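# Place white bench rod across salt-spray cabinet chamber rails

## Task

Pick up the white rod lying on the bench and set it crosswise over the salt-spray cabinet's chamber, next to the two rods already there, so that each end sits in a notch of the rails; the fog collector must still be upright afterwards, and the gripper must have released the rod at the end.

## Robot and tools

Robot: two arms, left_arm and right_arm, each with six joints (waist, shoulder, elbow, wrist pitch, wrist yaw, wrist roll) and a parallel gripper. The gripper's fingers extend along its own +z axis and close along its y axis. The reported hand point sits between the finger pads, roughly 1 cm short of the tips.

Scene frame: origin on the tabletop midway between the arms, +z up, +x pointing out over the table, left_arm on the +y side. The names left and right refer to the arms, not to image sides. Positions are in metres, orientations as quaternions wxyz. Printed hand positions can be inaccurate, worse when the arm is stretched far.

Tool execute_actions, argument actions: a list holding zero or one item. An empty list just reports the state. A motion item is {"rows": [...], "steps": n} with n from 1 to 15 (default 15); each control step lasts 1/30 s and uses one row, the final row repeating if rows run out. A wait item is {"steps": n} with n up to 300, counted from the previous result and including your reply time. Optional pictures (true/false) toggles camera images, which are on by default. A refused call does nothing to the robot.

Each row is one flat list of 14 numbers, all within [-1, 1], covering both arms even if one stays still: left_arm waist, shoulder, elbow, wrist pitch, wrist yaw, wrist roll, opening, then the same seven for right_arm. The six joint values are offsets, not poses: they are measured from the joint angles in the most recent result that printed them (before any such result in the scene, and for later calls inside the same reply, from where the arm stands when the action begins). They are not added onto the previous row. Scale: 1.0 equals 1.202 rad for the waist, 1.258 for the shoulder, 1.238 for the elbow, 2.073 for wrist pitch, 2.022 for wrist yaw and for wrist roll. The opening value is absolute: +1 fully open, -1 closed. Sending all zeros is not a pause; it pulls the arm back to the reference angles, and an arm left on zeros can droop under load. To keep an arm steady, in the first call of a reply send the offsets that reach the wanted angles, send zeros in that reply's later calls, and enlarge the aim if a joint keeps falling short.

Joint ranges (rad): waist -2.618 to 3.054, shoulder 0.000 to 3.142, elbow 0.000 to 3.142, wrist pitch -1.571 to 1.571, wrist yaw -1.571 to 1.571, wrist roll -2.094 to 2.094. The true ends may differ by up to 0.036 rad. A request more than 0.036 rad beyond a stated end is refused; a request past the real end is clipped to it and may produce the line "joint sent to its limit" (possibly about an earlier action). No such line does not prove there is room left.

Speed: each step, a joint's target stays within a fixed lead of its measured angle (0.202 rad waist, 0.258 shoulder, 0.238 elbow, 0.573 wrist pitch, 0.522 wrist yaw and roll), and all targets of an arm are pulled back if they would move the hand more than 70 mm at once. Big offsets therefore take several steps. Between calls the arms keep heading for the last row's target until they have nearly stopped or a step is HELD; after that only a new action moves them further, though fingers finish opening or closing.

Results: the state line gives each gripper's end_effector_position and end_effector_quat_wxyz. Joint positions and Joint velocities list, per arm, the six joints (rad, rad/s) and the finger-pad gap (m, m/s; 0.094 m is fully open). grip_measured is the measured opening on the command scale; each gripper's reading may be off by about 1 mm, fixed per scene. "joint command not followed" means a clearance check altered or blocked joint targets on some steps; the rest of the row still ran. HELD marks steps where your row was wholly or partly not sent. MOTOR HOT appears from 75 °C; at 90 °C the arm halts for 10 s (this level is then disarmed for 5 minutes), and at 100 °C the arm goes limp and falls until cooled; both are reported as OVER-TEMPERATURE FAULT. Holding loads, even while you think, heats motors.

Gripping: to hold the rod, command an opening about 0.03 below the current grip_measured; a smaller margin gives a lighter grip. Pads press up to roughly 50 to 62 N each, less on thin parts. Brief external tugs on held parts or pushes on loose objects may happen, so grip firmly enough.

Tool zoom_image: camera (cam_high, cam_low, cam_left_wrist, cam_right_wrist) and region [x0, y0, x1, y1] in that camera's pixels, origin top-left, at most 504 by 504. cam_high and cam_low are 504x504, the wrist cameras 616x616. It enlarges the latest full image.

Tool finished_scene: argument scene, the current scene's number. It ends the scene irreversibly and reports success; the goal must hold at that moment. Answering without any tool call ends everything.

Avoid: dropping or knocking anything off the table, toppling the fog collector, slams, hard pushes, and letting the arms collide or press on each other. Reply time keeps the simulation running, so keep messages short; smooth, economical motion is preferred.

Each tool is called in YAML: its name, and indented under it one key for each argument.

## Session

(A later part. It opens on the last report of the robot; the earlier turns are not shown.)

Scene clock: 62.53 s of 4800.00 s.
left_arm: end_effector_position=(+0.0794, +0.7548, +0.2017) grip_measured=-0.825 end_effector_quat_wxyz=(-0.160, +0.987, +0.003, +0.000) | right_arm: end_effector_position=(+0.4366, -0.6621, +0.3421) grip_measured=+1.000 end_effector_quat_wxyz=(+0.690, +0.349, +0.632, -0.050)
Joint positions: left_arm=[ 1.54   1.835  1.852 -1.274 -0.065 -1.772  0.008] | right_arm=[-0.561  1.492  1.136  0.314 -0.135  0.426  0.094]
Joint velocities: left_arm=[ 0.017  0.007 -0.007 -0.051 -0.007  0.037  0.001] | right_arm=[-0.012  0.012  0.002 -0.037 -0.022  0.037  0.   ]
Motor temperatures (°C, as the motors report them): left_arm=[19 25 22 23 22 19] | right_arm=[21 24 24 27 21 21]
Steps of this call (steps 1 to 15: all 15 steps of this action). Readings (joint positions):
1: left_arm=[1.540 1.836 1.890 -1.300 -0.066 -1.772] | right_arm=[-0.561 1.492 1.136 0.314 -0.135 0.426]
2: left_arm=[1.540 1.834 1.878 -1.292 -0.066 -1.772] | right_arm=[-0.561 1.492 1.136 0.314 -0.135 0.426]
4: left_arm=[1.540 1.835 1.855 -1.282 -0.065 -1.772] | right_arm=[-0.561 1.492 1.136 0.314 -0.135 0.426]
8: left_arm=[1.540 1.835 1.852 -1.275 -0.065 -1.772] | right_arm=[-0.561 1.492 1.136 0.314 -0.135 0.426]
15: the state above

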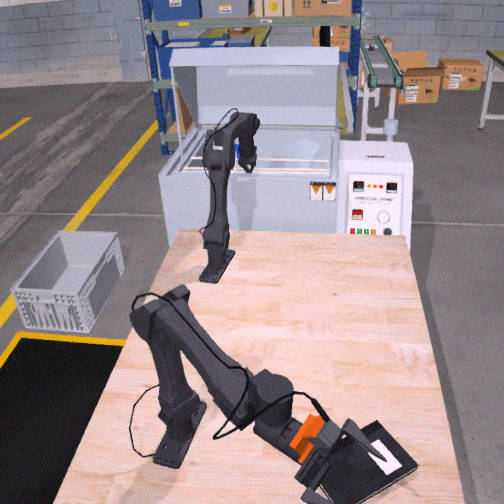

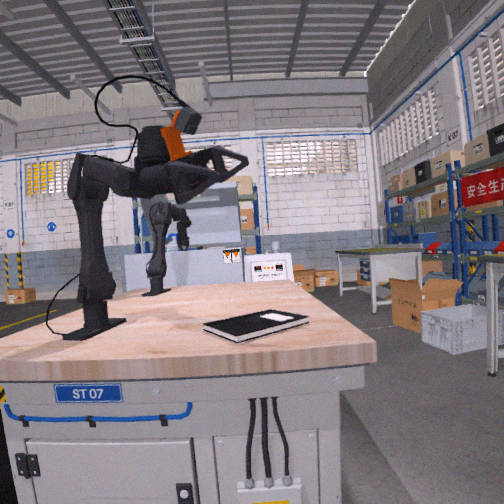

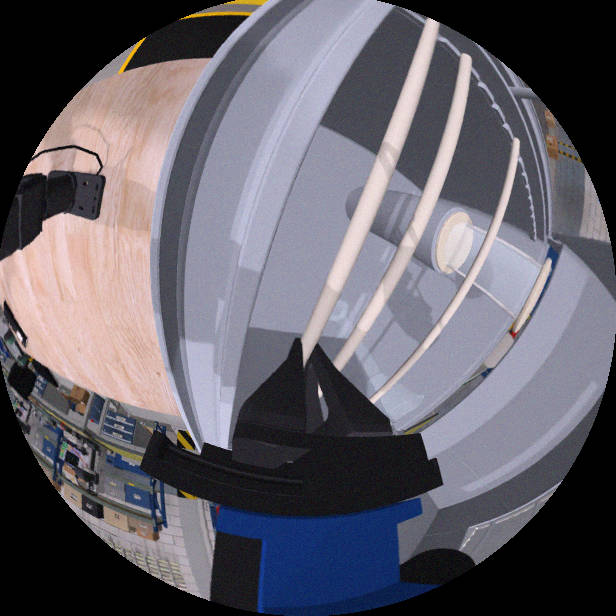

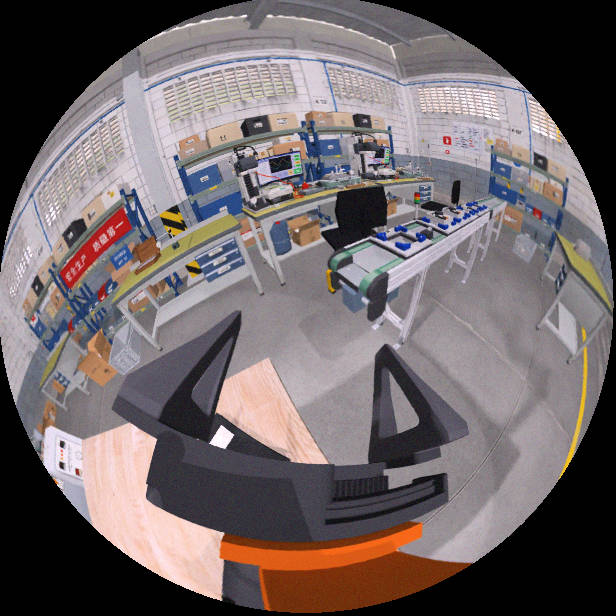

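execute_actions:
  actions:
    - {"rows":[[0,0,0,0,0,0,-0.68,0,0,0,0,0,0,1]],"steps":10}
  pictures: false

execute_actions:
  actions:
    - {"rows":[[0,-0.03,0.2,-0.1,0,0,-0.68,0,0,0,0,0,0,1]]}
  pictures: false

execute_actions:
  actions:
    - {"rows":[[-0.1,0,0,0,0,0.88,-0.68,0,0,0,0,0,0,1]]}
  pictures: false

execute_actions:
  actions:
    - {"steps":15}

zoom_image:
  camera: "cam_left_wrist"
  region: [60,100,560,400]

Scene clock: 63.73 s of 4800.00 s.
left_arm: end_effector_position=(+0.0798, +0.7548, +0.2017) grip_measured=-0.683 end_effector_quat_wxyz=(-0.160, +0.987, +0.003, +0.001) | right_arm: end_effector_position=(+0.4366, -0.6621, +0.3421) grip_measured=+1.000 end_effector_quat_wxyz=(+0.690, +0.349, +0.632, -0.050)
Joint positions: left_arm=[ 1.54   1.835  1.852 -1.274 -0.063 -1.772  0.015] | right_arm=[-0.561  1.492  1.136  0.314 -0.135  0.426  0.094]
Joint velocities: left_arm=[-0.012 -0.007 -0.007  0.022 -0.037 -0.037 -0.001] | right_arm=[-0.007  0.002  0.002  0.066 -0.007  0.007  0.   ]
Motor temperatures (°C, as the motors report them): left_arm=[19 25 22 23 22 19] | right_arm=[21 24 24 27 21 21]
Steps of this call (steps 1 to 15: the robot went on to your last target; steps 16 to 26: nothing new was sent; steps 27 to 36: all 10 steps of this action). Readings (joint positions):
27: left_arm=[1.540 1.835 1.852 -1.274 -0.065 -1.772] | right_arm=[-0.561 1.492 1.136 0.314 -0.135 0.426]
28: left_arm=[1.540 1.835 1.852 -1.274 -0.064 -1.772] | right_arm=[-0.561 1.492 1.136 0.314 -0.135 0.426]
30: left_arm=[1.540 1.835 1.852 -1.274 -0.064 -1.772] | right_arm=[-0.561 1.492 1.136 0.314 -0.135 0.426]
34: left_arm=[1.540 1.835 1.852 -1.274 -0.063 -1.772] | right_arm=[-0.561 1.492 1.136 0.314 -0.135 0.426]
36: the state above

Scene clock: 64.23 s of 4800.00 s.
left_arm: end_effector_position=(+0.0774, +0.7407, +0.2818) grip_measured=-0.683 end_effector_quat_wxyz=(-0.214, +0.977, +0.004, +0.014) | right_arm: end_effector_position=(+0.4366, -0.6621, +0.3421) grip_measured=+1.000 end_effector_quat_wxyz=(+0.690, +0.349, +0.632, -0.050)
Joint positions: left_arm=[ 1.54   1.787  2.092 -1.448 -0.06  -1.772  0.015] | right_arm=[-0.561  1.492  1.136  0.314 -0.135  0.426  0.094]
Joint velocities: left_arm=[ 0.007  0.017  0.007 -0.066 -0.007  0.007  0.001] | right_arm=[-0.017 -0.017 -0.012 -0.022  0.007 -0.007  0.   ]
Motor temperatures (°C, as the motors report them): left_arm=[19 25 22 23 22 19] | right_arm=[21 24 24 27 21 21]
Steps of this call (steps 1 to 15: all 15 steps of this action). Readings (joint positions):
1: left_arm=[1.540 1.842 1.888 -1.311 -0.061 -1.772] | right_arm=[-0.561 1.492 1.136 0.314 -0.135 0.426]
2: left_arm=[1.540 1.853 1.942 -1.350 -0.060 -1.772] | right_arm=[-0.561 1.492 1.136 0.314 -0.135 0.426]
4: left_arm=[1.540 1.844 2.030 -1.378 -0.060 -1.772] | right_arm=[-0.561 1.492 1.136 0.314 -0.135 0.426]
8: left_arm=[1.540 1.787 2.090 -1.412 -0.060 -1.772] | right_arm=[-0.561 1.492 1.136 0.314 -0.135 0.426]
15: the state above

Scene clock: 64.73 s of 4800.00 s.
left_arm: end_effector_position=(+0.1281, +0.7285, +0.2818) grip_measured=-0.683 end_effector_quat_wxyz=(-0.181, +0.690, -0.691, -0.116) | right_arm: end_effector_position=(+0.4366, -0.6621, +0.3421) grip_measured=+1.000 end_effector_quat_wxyz=(+0.690, +0.349, +0.632, -0.050)
Joint positions: left_arm=[ 1.412  1.787  2.092 -1.446 -0.05  -0.321  0.015] | right_arm=[-0.561  1.492  1.136  0.314 -0.135  0.426  0.094]
Joint velocities: left_arm=[-0.007  0.002 -0.007  0.022 -0.081  2.147 -0.   ] | right_arm=[ 0.017 -0.002 -0.007  0.037 -0.022 -0.037  0.   ]
Motor temperatures (°C, as the motors report them): left_arm=[19 25 22 23 22 19] | right_arm=[21 24 24 27 21 21]
Steps of this call (steps 1 to 15: all 15 steps of this action). Readings (joint positions):
1: left_arm=[1.528 1.787 2.092 -1.449 -0.066 -1.690] | right_arm=[-0.561 1.492 1.136 0.314 -0.135 0.426]
2: left_arm=[1.505 1.787 2.092 -1.448 -0.069 -1.590] | right_arm=[-0.561 1.492 1.136 0.314 -0.135 0.426]
4: left_arm=[1.448 1.787 2.092 -1.447 -0.063 -1.391] | right_arm=[-0.561 1.492 1.136 0.314 -0.135 0.426]
8: left_arm=[1.410 1.787 2.092 -1.446 -0.050 -0.994] | right_arm=[-0.561 1.492 1.136 0.314 -0.135 0.426]
15: the state above

Scene clock: 65.23 s of 4800.00 s.
left_arm: end_effector_position=(+0.1281, +0.7285, +0.2818) grip_measured=-0.683 end_effector_quat_wxyz=(+0.161, -0.576, +0.789, +0.143) | right_arm: end_effector_position=(+0.4366, -0.6621, +0.3421) grip_measured=+1.000 end_effector_quat_wxyz=(+0.690, +0.349, +0.632, -0.050)
Joint positions: left_arm=[ 1.412  1.787  2.092 -1.446 -0.05  -0.013  0.015] | right_arm=[-0.561  1.492  1.136  0.314 -0.135  0.426  0.094]
Joint velocities: left_arm=[-0.012 -0.017 -0.007 -0.051 -0.037  0.007  0.   ] | right_arm=[-0.012  0.012  0.002  0.037 -0.051 -0.022  0.   ]
Motor temperatures (°C, as the motors report them): left_arm=[19 25 22 23 22 19] | right_arm=[21 24 24 27 21 21]
Steps of this call (steps 1 to 15: the robot went on to your last target). Readings (joint positions):
1: left_arm=[1.412 1.787 2.092 -1.446 -0.050 -0.257] | right_arm=[-0.561 1.492 1.136 0.314 -0.135 0.426]
2: left_arm=[1.412 1.787 2.092 -1.446 -0.050 -0.206] | right_arm=[-0.561 1.492 1.136 0.314 -0.135 0.426]
4: left_arm=[1.412 1.787 2.092 -1.446 -0.050 -0.132] | right_arm=[-0.561 1.492 1.136 0.314 -0.135 0.426]
8: left_arm=[1.412 1.787 2.092 -1.446 -0.050 -0.055] | right_arm=[-0.561 1.492 1.136 0.314 -0.135 0.426]
15: the state above

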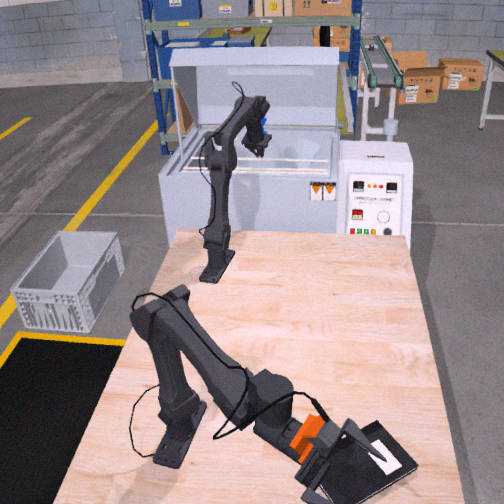

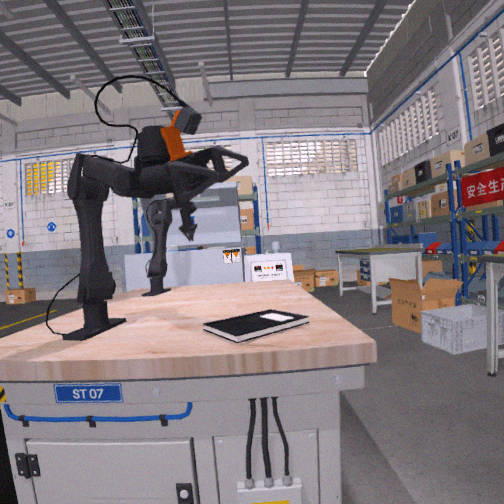

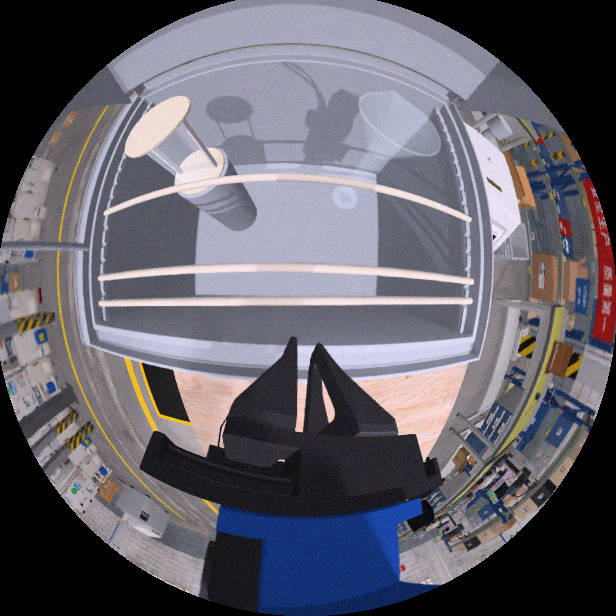

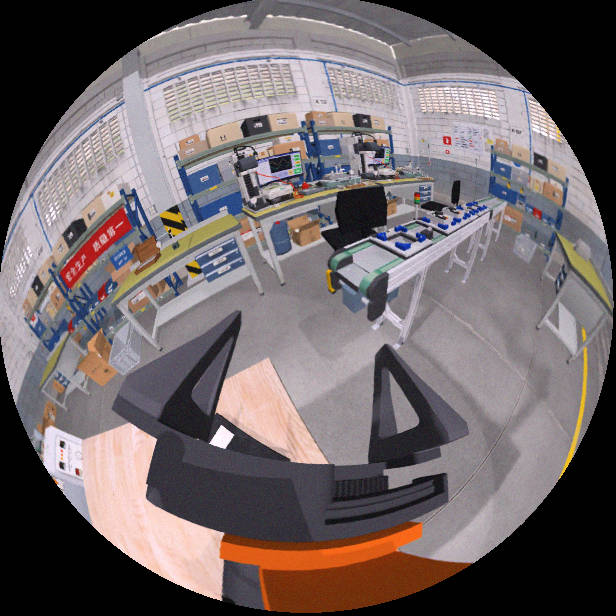

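Region (60, 100, 560, 400) of cam_left_wrist's 616x616 image, scaled by 1.008, with more detail than that image has; it fills the top 302 rows of this view, and the rest is white.

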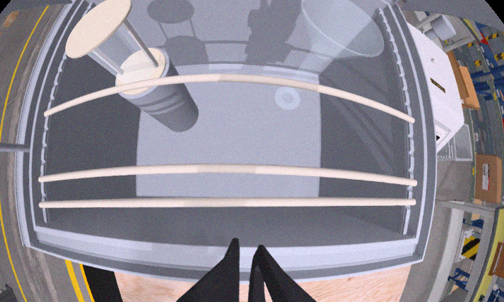

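Right gap is a bit smaller; checking.

zoom_image:
  camera: "cam_left_wrist"
  region: [420,230,520,350]

zoom_image:
  camera: "cam_left_wrist"
  region: [70,230,170,350]

Region (420, 230, 520, 350) of cam_left_wrist's 616x616 image, scaled by 4.200, with more detail than that image has.

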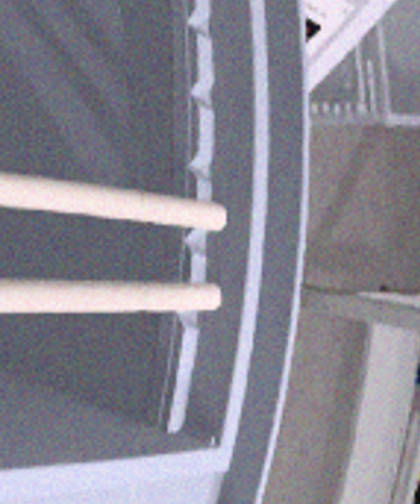

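Region (70, 230, 170, 350) of cam_left_wrist's 616x616 image, scaled by 4.200, with more detail than that image has.

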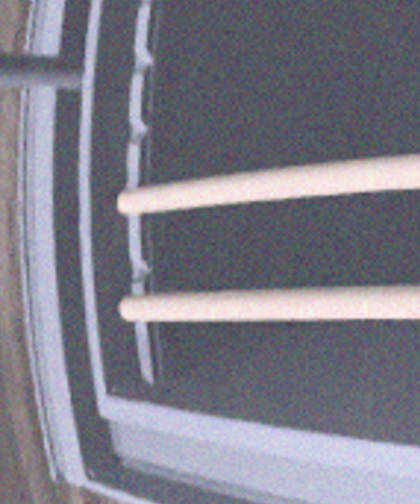

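zoom_image:
  camera: "cam_left_wrist"
  region: [410,110,530,350]

zoom_image:
  camera: "cam_left_wrist"
  region: [60,110,180,350]

zoom_image:
  camera: "cam_high"
  region: [150,120,360,200]

Region (410, 110, 530, 350) of cam_left_wrist's 616x616 image, scaled by 2.100, with more detail than that image has.

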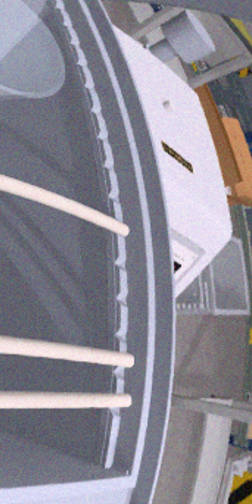

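Region (60, 110, 180, 350) of cam_left_wrist's 616x616 image, scaled by 2.100, with more detail than that image has.

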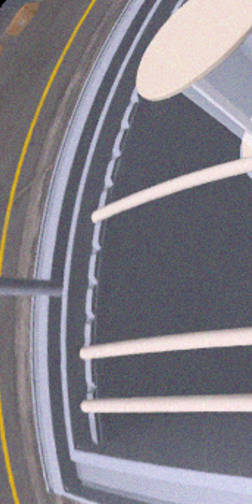

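Region (150, 120, 360, 200) of cam_high's 504x504 image, scaled by 2.400, with more detail than that image has; it fills the top 192 rows of this view, and the rest is white.

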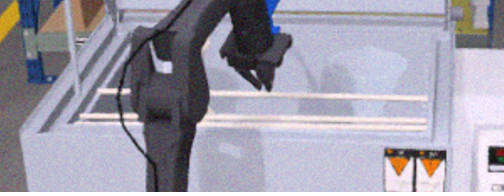

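execute_actions:
  actions:
    - {"rows":[[0.112,0,0,0,-0.01,-0.885,-0.6,0,0,0,0,0,0,1]]}
  pictures: false

execute_actions:
  actions:
    - {"steps":15}
  pictures: false

execute_actions:
  actions:
    - {"rows":[[0,0.02,-0.03,0.05,0,0,-0.6,0,0,0,0,0,0,1],[0,0.04,-0.06,0.07,0,0,-0.6,0,0,0,0,0,0,1],[0,0.04,-0.08,0.075,0,0,-0.6,0,0,0,0,0,0,1],[0,0.04,-0.1,0.08,0,0,-0.6,0,0,0,0,0,0,1],[0,0.04,-0.12,0.08,0,0,-0.6,0,0,0,0,0,0,1],[0,0.04,-0.14,0.08,0,0,-0.6,0,0,0,0,0,0,1]]}

Scene clock: 68.03 s of 4800.00 s.
left_arm: end_effector_position=(+0.0703, +0.7422, +0.2820) grip_measured=-0.603 end_effector_quat_wxyz=(-0.215, +0.967, -0.134, -0.022) | right_arm: end_effector_position=(+0.4366, -0.6621, +0.3421) grip_measured=+1.000 end_effector_quat_wxyz=(+0.690, +0.349, +0.632, -0.050)
Joint positions: left_arm=[ 1.556  1.787  2.092 -1.446 -0.065 -1.47   0.019] | right_arm=[-0.561  1.492  1.136  0.314 -0.135  0.426  0.094]
Joint velocities: left_arm=[ 0.002  0.002 -0.012 -0.051 -0.007 -2.249  0.   ] | right_arm=[ 0.017 -0.022 -0.007 -0.066  0.007  0.007  0.   ]
Motor temperatures (°C, as the motors report them): left_arm=[19 25 22 23 22 19] | right_arm=[21 24 24 27 21 21]
Steps of this call (steps 1 to 30: the robot went on to your last target; steps 31 to 69: nothing new was sent; steps 70 to 84: all 15 steps of this action). Readings (joint positions):
70: left_arm=[1.425 1.787 2.092 -1.446 -0.043 -0.084] | right_arm=[-0.561 1.492 1.136 0.314 -0.135 0.426]
71: left_arm=[1.450 1.787 2.092 -1.446 -0.040 -0.183] | right_arm=[-0.561 1.492 1.136 0.314 -0.135 0.426]
73: left_arm=[1.514 1.787 2.092 -1.446 -0.048 -0.384] | right_arm=[-0.561 1.492 1.136 0.314 -0.135 0.426]
77: left_arm=[1.560 1.787 2.092 -1.446 -0.065 -0.787] | right_arm=[-0.561 1.492 1.136 0.314 -0.135 0.426]
84: the state above

Scene clock: 68.53 s of 4800.00 s.
left_arm: end_effector_position=(+0.0703, +0.7422, +0.2820) grip_measured=-0.603 end_effector_quat_wxyz=(-0.215, +0.976, +0.020, +0.012) | right_arm: end_effector_position=(+0.4366, -0.6621, +0.3421) grip_measured=+1.000 end_effector_quat_wxyz=(+0.690, +0.349, +0.632, -0.050)
Joint positions: left_arm=[ 1.556  1.787  2.092 -1.446 -0.065 -1.786  0.019] | right_arm=[-0.561  1.492  1.136  0.314 -0.135  0.426  0.094]
Joint velocities: left_arm=[ 0.002 -0.012 -0.022 -0.022 -0.007 -0.007  0.001] | right_arm=[ 0.002 -0.012  0.012 -0.051 -0.066 -0.051  0.   ]
Motor temperatures (°C, as the motors report them): left_arm=[19 25 22 23 22 19] | right_arm=[21 24 24 27 21 21]
Steps of this call (steps 1 to 15: the robot went on to your last target). Readings (joint positions):
1: left_arm=[1.556 1.787 2.092 -1.446 -0.065 -1.536] | right_arm=[-0.561 1.492 1.136 0.314 -0.135 0.426]
2: left_arm=[1.556 1.787 2.092 -1.446 -0.065 -1.589] | right_arm=[-0.561 1.492 1.136 0.314 -0.135 0.426]
4: left_arm=[1.556 1.787 2.092 -1.446 -0.065 -1.665] | right_arm=[-0.561 1.492 1.136 0.314 -0.135 0.426]
8: left_arm=[1.556 1.787 2.092 -1.446 -0.065 -1.744] | right_arm=[-0.561 1.492 1.136 0.314 -0.135 0.426]
15: the state above

Scene clock: 69.03 s of 4800.00 s.
left_arm: end_effector_position=(+0.0753, +0.7654, +0.2188) grip_measured=-0.603 end_effector_quat_wxyz=(-0.181, +0.983, +0.018, +0.006) | right_arm: end_effector_position=(+0.4366, -0.6621, +0.3421) grip_measured=+1.000 end_effector_quat_wxyz=(+0.690, +0.349, +0.632, -0.050)
Joint positions: left_arm=[ 1.556  1.848  1.925 -1.288 -0.063 -1.787  0.019] | right_arm=[-0.561  1.492  1.136  0.314 -0.135  0.426  0.094]
Joint velocities: left_arm=[ 0.007 -0.012 -0.007  0.051 -0.037 -0.037  0.001] | right_arm=[-0.012 -0.007 -0.012  0.066 -0.007 -0.066  0.   ]
Motor temperatures (°C, as the motors report them): left_arm=[19 25 22 23 22 19] | right_arm=[21 24 24 27 21 21]
Steps of this call (steps 1 to 15: all 15 steps of this action). Readings (joint positions):
1: left_arm=[1.556 1.787 2.089 -1.435 -0.065 -1.787] | right_arm=[-0.561 1.492 1.136 0.314 -0.135 0.426]
2: left_arm=[1.556 1.787 2.079 -1.411 -0.065 -1.787] | right_arm=[-0.561 1.492 1.136 0.314 -0.135 0.426]
4: left_arm=[1.556 1.790 2.041 -1.358 -0.065 -1.787] | right_arm=[-0.561 1.492 1.136 0.314 -0.135 0.426]
8: left_arm=[1.556 1.820 1.950 -1.309 -0.064 -1.787] | right_arm=[-0.561 1.492 1.136 0.314 -0.135 0.426]
15: the state above

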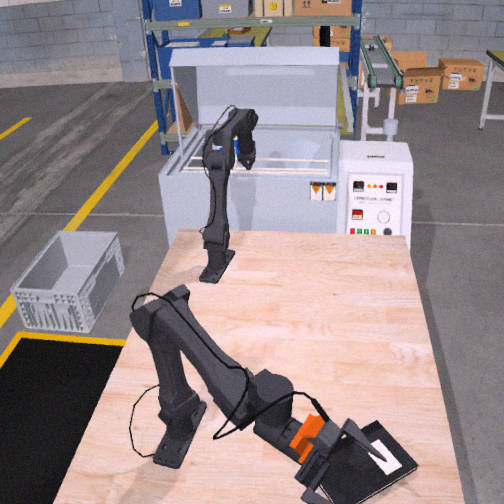

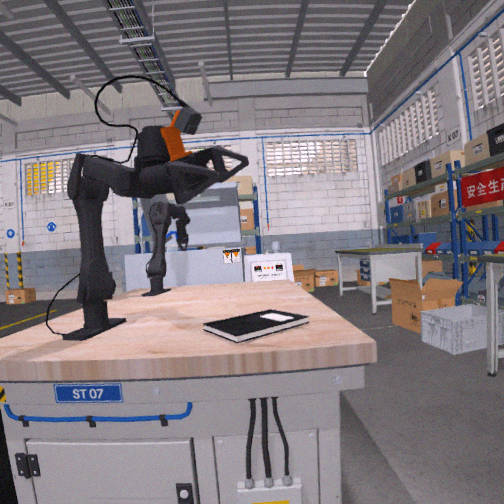

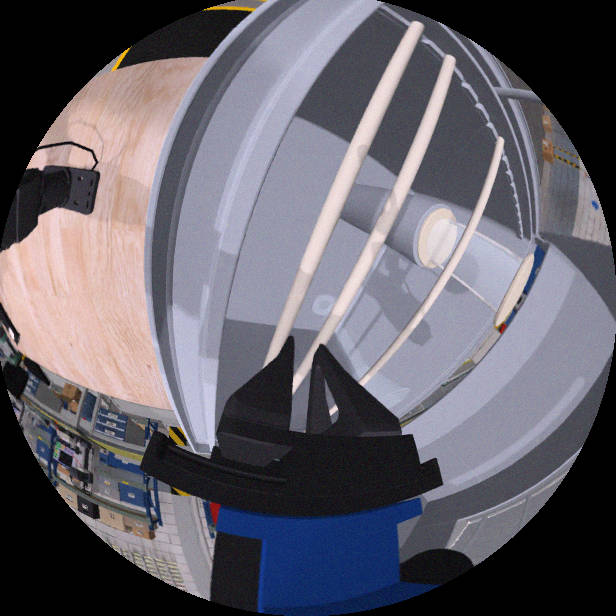

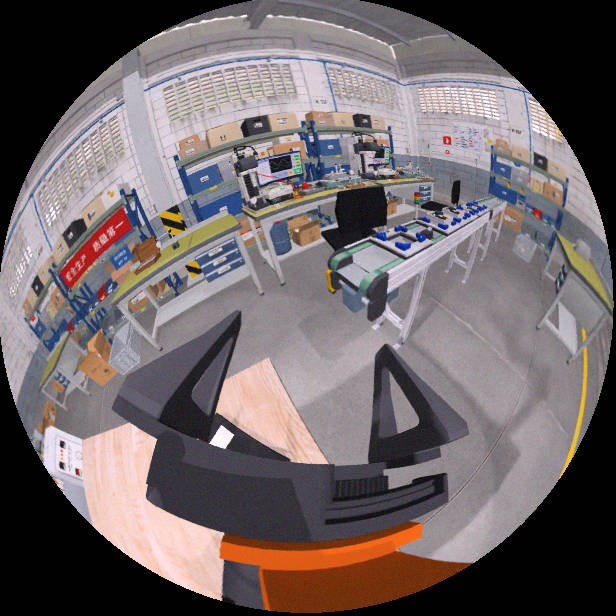

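execute_actions:
  actions:
    - {"rows":[[0,-0.02,-0.005,-0.02,0,0.022,-0.6,0,0,0,0,0,0,1]],"steps":10}
  pictures: false

execute_actions:
  actions:
    - {"rows":[[0,0,-0.07,0.03,0,0,-0.6,0,0,0,0,0,0,1]],"steps":12}

Scene clock: 69.90 s of 4800.00 s.
left_arm: end_effector_position=(+0.0748, +0.7620, +0.2176) grip_measured=-0.603 end_effector_quat_wxyz=(-0.174, +0.985, +0.003, +0.002) | right_arm: end_effector_position=(+0.4366, -0.6621, +0.3421) grip_measured=+1.000 end_effector_quat_wxyz=(+0.690, +0.349, +0.632, -0.050)
Joint positions: left_arm=[ 1.556  1.848  1.925 -1.303 -0.061 -1.757  0.019] | right_arm=[-0.561  1.492  1.136  0.314 -0.135  0.426  0.094]
Joint velocities: left_arm=[-0.002  0.007 -0.012  0.007 -0.081 -0.051  0.001] | right_arm=[ 0.002  0.012 -0.022 -0.051  0.051 -0.007  0.   ]
Motor temperatures (°C, as the motors report them): left_arm=[19 25 22 23 22 19] | right_arm=[21 24 24 27 21 21]
Steps of this call (steps 1 to 15: the robot went on to your last target; step 16: nothing new was sent; steps 17 to 26: all 10 steps of this action). Readings (joint positions):
17: left_arm=[1.556 1.848 1.925 -1.283 -0.062 -1.781] | right_arm=[-0.561 1.492 1.136 0.314 -0.135 0.426]
18: left_arm=[1.556 1.848 1.925 -1.287 -0.062 -1.776] | right_arm=[-0.561 1.492 1.136 0.314 -0.135 0.426]
20: left_arm=[1.556 1.848 1.925 -1.294 -0.062 -1.768] | right_arm=[-0.561 1.492 1.136 0.314 -0.135 0.426]
24: left_arm=[1.556 1.848 1.925 -1.301 -0.061 -1.759] | right_arm=[-0.561 1.492 1.136 0.314 -0.135 0.426]
26: the state above

Scene clock: 70.30 s of 4800.00 s.
left_arm: end_effector_position=(+0.0762, +0.7686, +0.2129) grip_measured=-0.603 end_effector_quat_wxyz=(-0.190, +0.982, +0.004, +0.006) | right_arm: end_effector_position=(+0.4366, -0.6621, +0.3421) grip_measured=+1.000 end_effector_quat_wxyz=(+0.690, +0.349, +0.632, -0.050)
Joint positions: left_arm=[ 1.556  1.835  1.876 -1.235 -0.061 -1.757  0.019] | right_arm=[-0.561  1.492  1.136  0.314 -0.135  0.426  0.094]
Joint velocities: left_arm=[ 0.017 -0.012 -0.134  0.095 -0.037 -0.037 -0.001] | right_arm=[-0.002  0.007 -0.012  0.037 -0.051 -0.007  0.   ]
Motor temperatures (°C, as the motors report them): left_arm=[19 25 22 23 22 19] | right_arm=[21 24 24 27 21 21]
Steps of this call (steps 1 to 12: all 12 steps of this action). Readings (joint positions):
1: left_arm=[1.556 1.846 1.913 -1.290 -0.061 -1.757] | right_arm=[-0.561 1.492 1.136 0.314 -0.135 0.426]
2: left_arm=[1.556 1.842 1.900 -1.276 -0.061 -1.757] | right_arm=[-0.561 1.492 1.136 0.314 -0.135 0.426]
4: left_arm=[1.556 1.836 1.886 -1.256 -0.061 -1.757] | right_arm=[-0.561 1.492 1.136 0.314 -0.135 0.426]
8: left_arm=[1.556 1.835 1.881 -1.242 -0.061 -1.757] | right_arm=[-0.561 1.492 1.136 0.314 -0.135 0.426]
12: the state above

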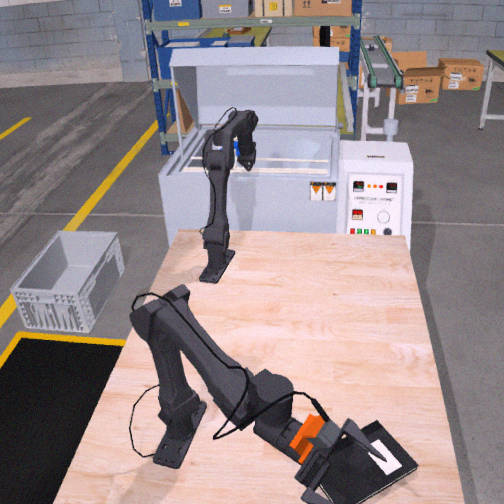

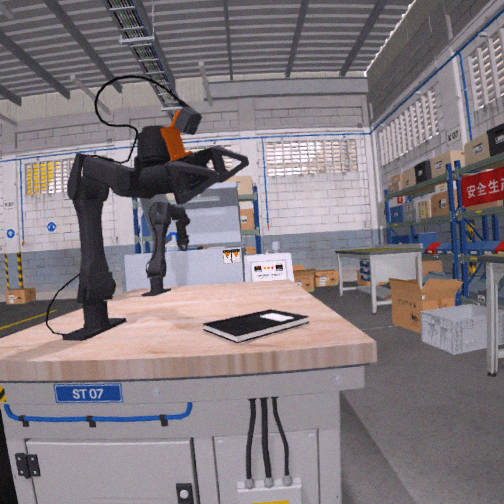

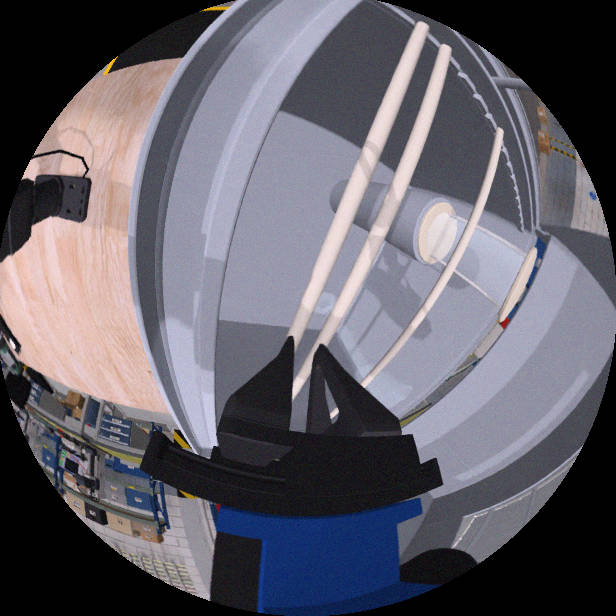

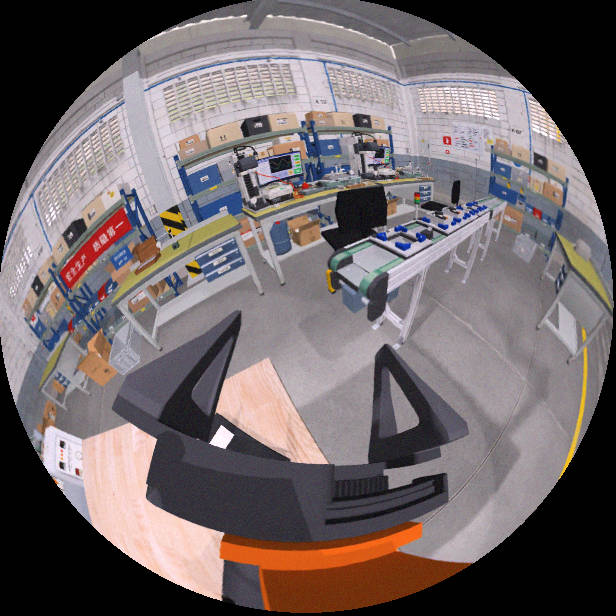

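execute_actions:
  actions:
    - {"rows":[[0,-0.03,0.18,-0.11,0,0,-0.6,0,0,0,0,0,0,1]],"steps":10}
  pictures: false

execute_actions:
  actions:
    - {"rows":[[-0.1,0,0,0,0,0.88,-0.68,0,0,0,0,0,0,1]]}
  pictures: false

execute_actions:
  actions:
    - {"steps":10}

zoom_image:
  camera: "cam_left_wrist"
  region: [410,190,530,350]

zoom_image:
  camera: "cam_left_wrist"
  region: [60,190,180,350]

Scene clock: 76.03 s of 4800.00 s.
left_arm: end_effector_position=(+0.0732, +0.7491, +0.2885) grip_measured=-0.603 end_effector_quat_wxyz=(-0.236, +0.972, +0.005, +0.017) | right_arm: end_effector_position=(+0.4366, -0.6621, +0.3421) grip_measured=+1.000 end_effector_quat_wxyz=(+0.690, +0.349, +0.632, -0.050)
Joint positions: left_arm=[ 1.556  1.779  2.091 -1.408 -0.057 -1.757  0.019] | right_arm=[-0.561  1.492  1.136  0.314 -0.135  0.426  0.094]
Joint velocities: left_arm=[ 0.002 -0.002  0.002 -0.256 -0.066 -0.007 -0.   ] | right_arm=[-0.012 -0.012 -0.002  0.022 -0.022 -0.007  0.   ]
Motor temperatures (°C, as the motors report them): left_arm=[19 25 22 23 22 19] | right_arm=[21 24 24 27 21 21]
Steps of this call (steps 1 to 30: the robot went on to your last target; steps 31 to 90: nothing new was sent; then 2.40 s passed at rest; steps 91 to 100: all 10 steps of this action). Readings (joint positions):
91: left_arm=[1.556 1.842 1.892 -1.274 -0.058 -1.757] | right_arm=[-0.561 1.492 1.136 0.314 -0.135 0.426]
92: left_arm=[1.556 1.853 1.946 -1.317 -0.057 -1.757] | right_arm=[-0.561 1.492 1.136 0.314 -0.135 0.426]
94: left_arm=[1.556 1.843 2.031 -1.351 -0.057 -1.757] | right_arm=[-0.561 1.492 1.136 0.314 -0.135 0.426]
98: left_arm=[1.556 1.787 2.089 -1.391 -0.057 -1.757] | right_arm=[-0.561 1.492 1.136 0.314 -0.135 0.426]
100: the state above

Scene clock: 76.53 s of 4800.00 s.
left_arm: end_effector_position=(+0.1250, +0.7374, +0.2878) grip_measured=-0.677 end_effector_quat_wxyz=(-0.198, +0.687, -0.687, -0.127) | right_arm: end_effector_position=(+0.4366, -0.6621, +0.3421) grip_measured=+1.000 end_effector_quat_wxyz=(+0.690, +0.349, +0.632, -0.050)
Joint positions: left_arm=[ 1.428  1.781  2.091 -1.408 -0.047 -0.307  0.015] | right_arm=[-0.561  1.492  1.136  0.314 -0.135  0.426  0.094]
Joint velocities: left_arm=[ 0.007  0.007 -0.002 -0.007 -0.081  2.117 -0.001] | right_arm=[ 0.012 -0.017  0.012 -0.037 -0.11  -0.007  0.   ]
Motor temperatures (°C, as the motors report them): left_arm=[19 25 22 23 22 19] | right_arm=[21 24 24 27 21 21]
Steps of this call (steps 1 to 15: all 15 steps of this action). Readings (joint positions):
1: left_arm=[1.544 1.779 2.091 -1.412 -0.063 -1.674] | right_arm=[-0.561 1.492 1.136 0.314 -0.135 0.426]
2: left_arm=[1.521 1.780 2.091 -1.411 -0.066 -1.575] | right_arm=[-0.561 1.492 1.136 0.314 -0.135 0.426]
4: left_arm=[1.464 1.781 2.091 -1.408 -0.060 -1.377] | right_arm=[-0.561 1.492 1.136 0.314 -0.135 0.426]
8: left_arm=[1.426 1.781 2.091 -1.408 -0.047 -0.980] | right_arm=[-0.561 1.492 1.136 0.314 -0.135 0.426]
15: the state above

Scene clock: 76.87 s of 4800.00 s.
left_arm: end_effector_position=(+0.1250, +0.7374, +0.2878) grip_measured=-0.677 end_effector_quat_wxyz=(+0.178, -0.582, +0.778, +0.154) | right_arm: end_effector_position=(+0.4366, -0.6621, +0.3421) grip_measured=+1.000 end_effector_quat_wxyz=(+0.690, +0.349, +0.632, -0.050)
Joint positions: left_arm=[ 1.428  1.781  2.091 -1.408 -0.047 -0.021  0.015] | right_arm=[-0.561  1.492  1.136  0.314 -0.135  0.426  0.094]
Joint velocities: left_arm=[ 0.002 -0.002 -0.002 -0.066 -0.007  0.183 -0.001] | right_arm=[ 0.002 -0.007 -0.002 -0.022 -0.066  0.007  0.   ]
Motor temperatures (°C, as the motors report them): left_arm=[19 25 22 23 22 19] | right_arm=[21 24 24 27 21 21]
Steps of this call (steps 1 to 10: the robot went on to your last target). Readings (joint positions):
1: left_arm=[1.428 1.781 2.091 -1.408 -0.047 -0.242] | right_arm=[-0.561 1.492 1.136 0.314 -0.135 0.426]
2: left_arm=[1.428 1.781 2.091 -1.408 -0.047 -0.191] | right_arm=[-0.561 1.492 1.136 0.314 -0.135 0.426]
4: left_arm=[1.428 1.781 2.091 -1.408 -0.047 -0.117] | right_arm=[-0.561 1.492 1.136 0.314 -0.135 0.426]
8: left_arm=[1.428 1.781 2.091 -1.408 -0.047 -0.040] | right_arm=[-0.561 1.492 1.136 0.314 -0.135 0.426]
10: the state above

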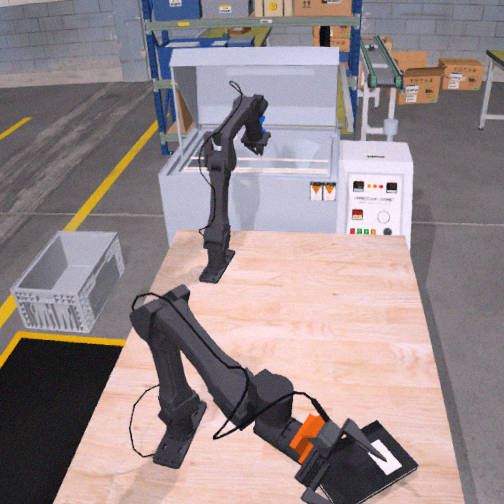

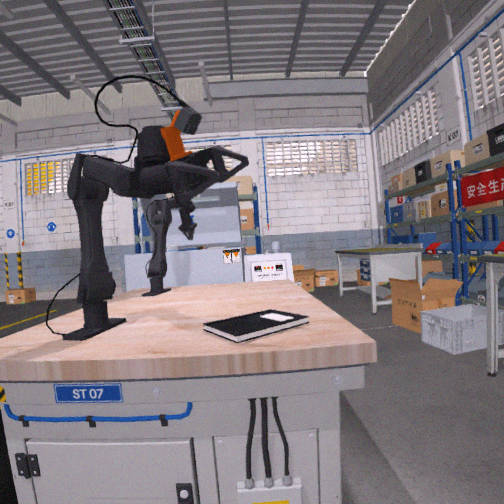

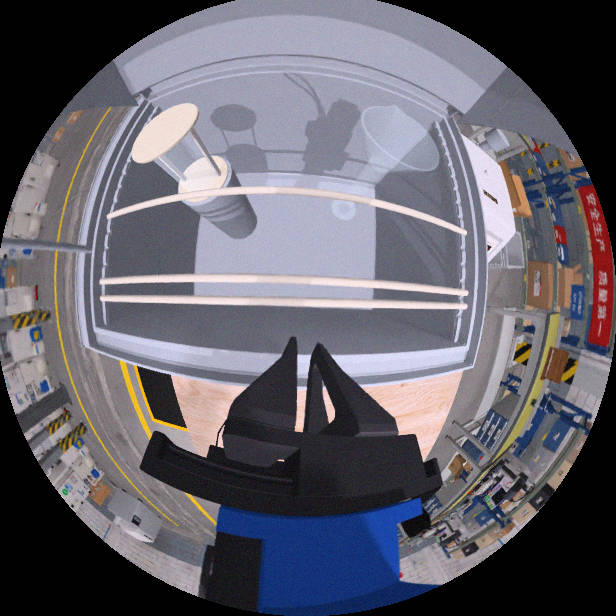

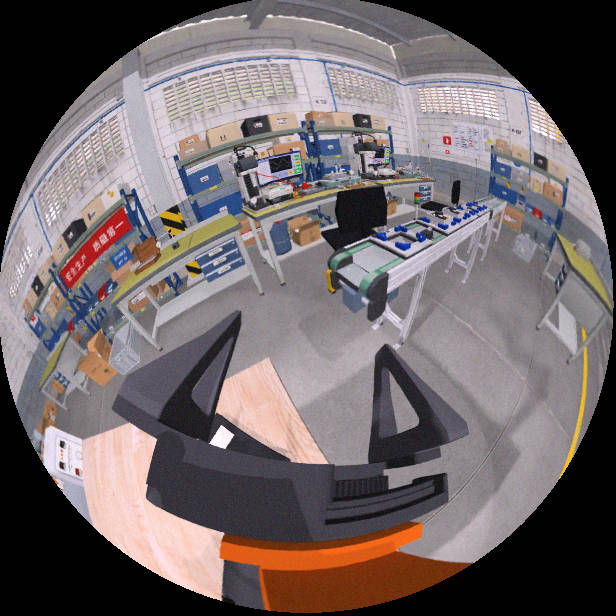

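Region (410, 190, 530, 350) of cam_left_wrist's 616x616 image, scaled by 3.150, with more detail than that image has; it fills the left 378 columns of this view, and the rest is white.

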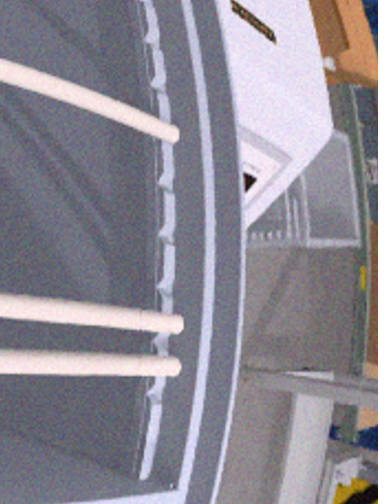

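Region (60, 190, 180, 350) of cam_left_wrist's 616x616 image, scaled by 3.150, with more detail than that image has; it fills the left 378 columns of this view, and the rest is white.

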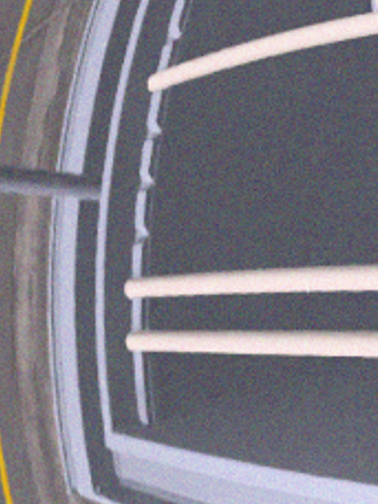

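execute_actions:
  actions:
    - {"rows":[[0.1,0.045,-0.1,0.05,-0.01,-0.875,-0.65,0,0,0,0,0,0,1]]}
  pictures: false

execute_actions:
  actions:
    - {"steps":15}

Scene clock: 78.60 s of 4800.00 s.
left_arm: end_effector_position=(+0.0757, +0.7667, +0.2303) grip_measured=-0.653 end_effector_quat_wxyz=(-0.188, +0.971, -0.144, -0.023) | right_arm: end_effector_position=(+0.4366, -0.6621, +0.3421) grip_measured=+1.000 end_effector_quat_wxyz=(+0.690, +0.349, +0.632, -0.050)
Joint positions: left_arm=[ 1.557  1.852  1.971 -1.313 -0.06  -1.453  0.016] | right_arm=[-0.561  1.492  1.136  0.314 -0.135  0.426  0.094]
Joint velocities: left_arm=[-0.007 -0.017  0.002  0.022 -0.007 -2.22  -0.002] | right_arm=[-0.007  0.002 -0.012  0.007 -0.007  0.022  0.   ]
Motor temperatures (°C, as the motors report them): left_arm=[19 25 22 23 22 19] | right_arm=[21 24 24 27 21 21]
Steps of this call (steps 1 to 30: the robot went on to your last target; steps 31 to 37: nothing new was sent; steps 38 to 52: all 15 steps of this action). Readings (joint positions):
38: left_arm=[1.439 1.781 2.074 -1.390 -0.042 -0.066] | right_arm=[-0.561 1.492 1.136 0.314 -0.135 0.426]
39: left_arm=[1.460 1.780 2.052 -1.370 -0.040 -0.166] | right_arm=[-0.561 1.492 1.136 0.314 -0.135 0.426]
41: left_arm=[1.516 1.800 2.012 -1.346 -0.046 -0.366] | right_arm=[-0.561 1.492 1.136 0.314 -0.135 0.426]
45: left_arm=[1.559 1.848 1.975 -1.328 -0.060 -0.768] | right_arm=[-0.561 1.492 1.136 0.314 -0.135 0.426]
52: the state above

Scene clock: 79.10 s of 4800.00 s.
left_arm: end_effector_position=(+0.0761, +0.7687, +0.2311) grip_measured=-0.653 end_effector_quat_wxyz=(-0.194, +0.981, +0.012, +0.009) | right_arm: end_effector_position=(+0.4366, -0.6621, +0.3421) grip_measured=+1.000 end_effector_quat_wxyz=(+0.690, +0.349, +0.632, -0.050)
Joint positions: left_arm=[ 1.557  1.852  1.971 -1.305 -0.06  -1.773  0.016] | right_arm=[-0.561  1.492  1.136  0.314 -0.135  0.426  0.094]
Joint velocities: left_arm=[ 0.007  0.022  0.007  0.022 -0.051 -0.11   0.   ] | right_arm=[ 0.007  0.002  0.007 -0.007  0.022  0.022  0.   ]
Motor temperatures (°C, as the motors report them): left_arm=[19 25 22 23 22 19] | right_arm=[21 24 24 27 21 21]
Steps of this call (steps 1 to 15: the robot went on to your last target). Readings (joint positions):
1: left_arm=[1.557 1.852 1.971 -1.312 -0.060 -1.520] | right_arm=[-0.561 1.492 1.136 0.314 -0.135 0.426]
2: left_arm=[1.557 1.852 1.971 -1.311 -0.060 -1.574] | right_arm=[-0.561 1.492 1.136 0.314 -0.135 0.426]
4: left_arm=[1.557 1.852 1.971 -1.309 -0.060 -1.650] | right_arm=[-0.561 1.492 1.136 0.314 -0.135 0.426]
8: left_arm=[1.557 1.852 1.971 -1.306 -0.060 -1.730] | right_arm=[-0.561 1.492 1.136 0.314 -0.135 0.426]
15: the state above

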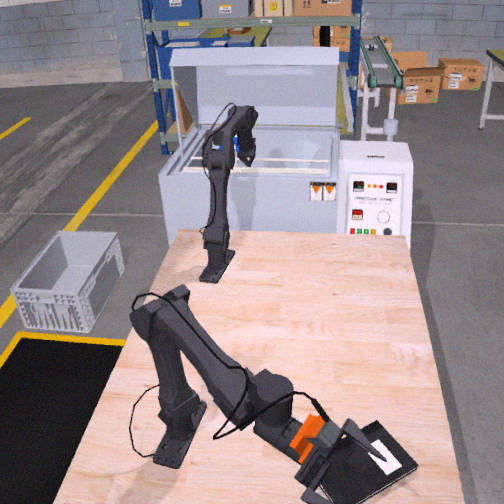

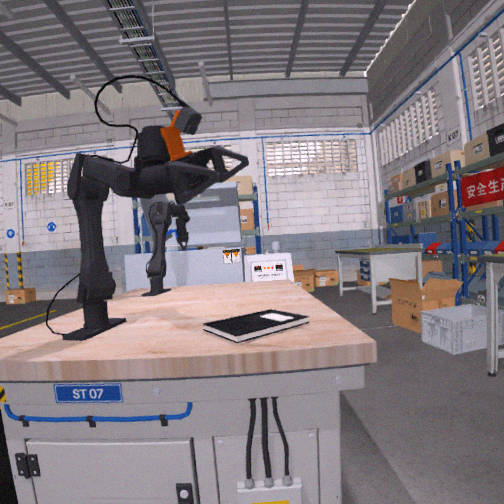

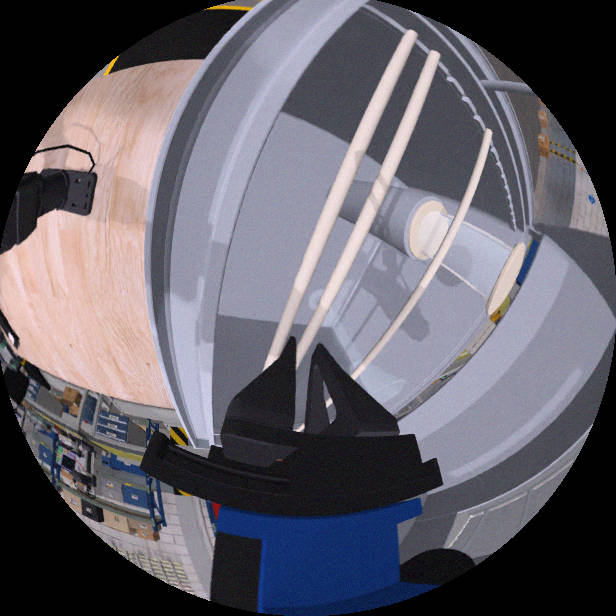

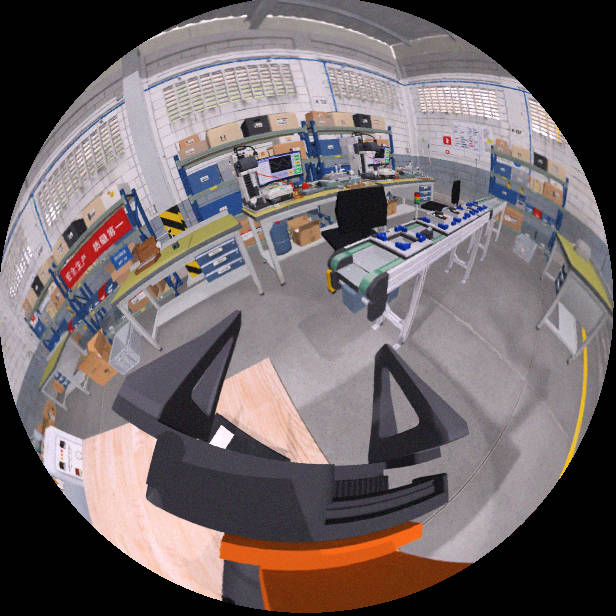

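execute_actions:
  actions:
    - {"rows":[[0,0,0,-0.04,0,0,-0.65,0,0,0,0,0,0,1]]}
  pictures: false

execute_actions:
  actions:
    - {"rows":[[0,0,-0.05,0.025,0,0,-0.65,0,0,0,0,0,0,1]]}

Scene clock: 80.07 s of 4800.00 s.
left_arm: end_effector_position=(+0.0739, +0.7557, +0.2262) grip_measured=-0.653 end_effector_quat_wxyz=(-0.166, +0.986, +0.017, +0.005) | right_arm: end_effector_position=(+0.4366, -0.6621, +0.3421) grip_measured=+1.000 end_effector_quat_wxyz=(+0.690, +0.349, +0.632, -0.050)
Joint positions: left_arm=[ 1.557  1.852  1.971 -1.361 -0.058 -1.784  0.016] | right_arm=[-0.561  1.492  1.136  0.314 -0.135  0.426  0.094]
Joint velocities: left_arm=[-0.022 -0.012  0.002 -0.081  0.007  0.051 -0.001] | right_arm=[-0.002 -0.007  0.002  0.022  0.007  0.007  0.   ]
Motor temperatures (°C, as the motors report them): left_arm=[19 25 22 23 22 19] | right_arm=[21 24 24 27 21 21]
Steps of this call (steps 1 to 14: the robot went on to your last target; steps 15 to 29: all 15 steps of this action). Readings (joint positions):
15: left_arm=[1.557 1.852 1.971 -1.309 -0.059 -1.784] | right_arm=[-0.561 1.492 1.136 0.314 -0.135 0.426]
16: left_arm=[1.557 1.852 1.971 -1.319 -0.059 -1.784] | right_arm=[-0.561 1.492 1.136 0.314 -0.135 0.426]
18: left_arm=[1.557 1.852 1.971 -1.337 -0.059 -1.784] | right_arm=[-0.561 1.492 1.136 0.314 -0.135 0.426]
22: left_arm=[1.557 1.852 1.971 -1.353 -0.058 -1.784] | right_arm=[-0.561 1.492 1.136 0.314 -0.135 0.426]
29: the state above

Scene clock: 80.57 s of 4800.00 s.
left_arm: end_effector_position=(+0.0750, +0.7602, +0.2161) grip_measured=-0.653 end_effector_quat_wxyz=(-0.169, +0.986, +0.016, +0.006) | right_arm: end_effector_position=(+0.4366, -0.6621, +0.3421) grip_measured=+1.000 end_effector_quat_wxyz=(+0.690, +0.349, +0.632, -0.050)
Joint positions: left_arm=[ 1.557  1.85   1.925 -1.311 -0.056 -1.784  0.016] | right_arm=[-0.561  1.492  1.136  0.314 -0.135  0.426  0.094]
Joint velocities: left_arm=[-0.017  0.012 -0.012 -0.007 -0.037  0.007  0.   ] | right_arm=[-0.002 -0.012 -0.012 -0.066 -0.11   0.022  0.   ]
Motor temperatures (°C, as the motors report them): left_arm=[19 25 22 23 22 19] | right_arm=[21 24 24 27 21 21]
Steps of this call (steps 1 to 15: all 15 steps of this action). Readings (joint positions):
1: left_arm=[1.557 1.851 1.964 -1.353 -0.058 -1.784] | right_arm=[-0.561 1.492 1.136 0.314 -0.135 0.426]
2: left_arm=[1.557 1.850 1.954 -1.343 -0.058 -1.784] | right_arm=[-0.561 1.492 1.136 0.314 -0.135 0.426]
4: left_arm=[1.557 1.850 1.935 -1.329 -0.057 -1.784] | right_arm=[-0.561 1.492 1.136 0.314 -0.135 0.426]
8: left_arm=[1.557 1.850 1.925 -1.320 -0.057 -1.784] | right_arm=[-0.561 1.492 1.136 0.314 -0.135 0.426]
15: the state above

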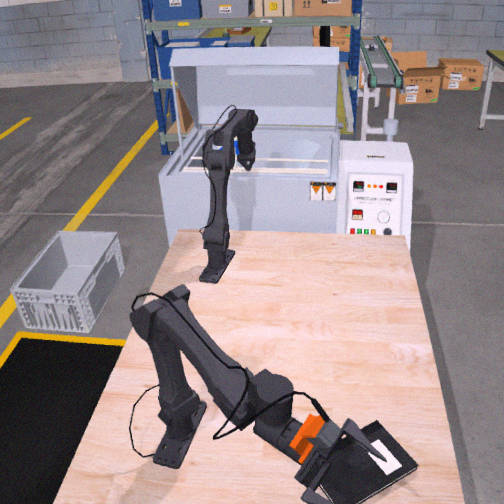

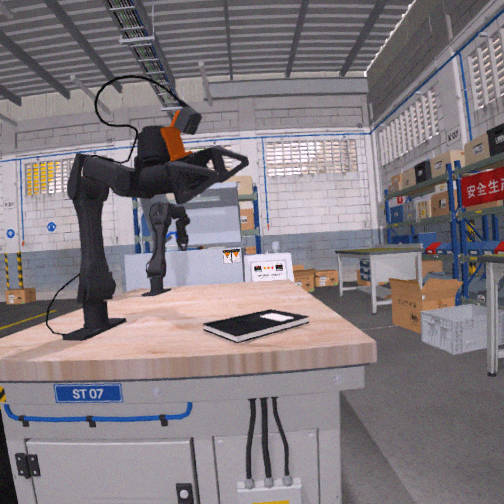

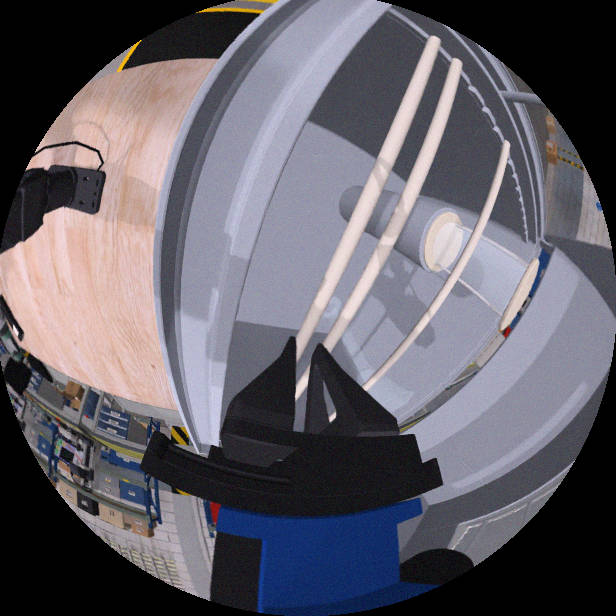

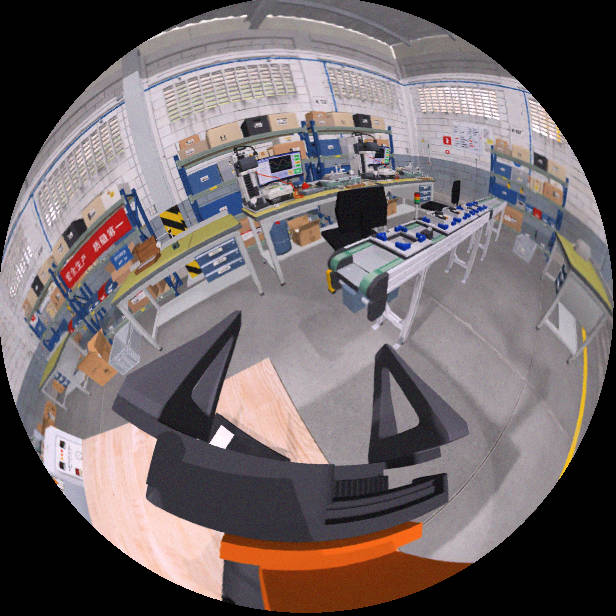

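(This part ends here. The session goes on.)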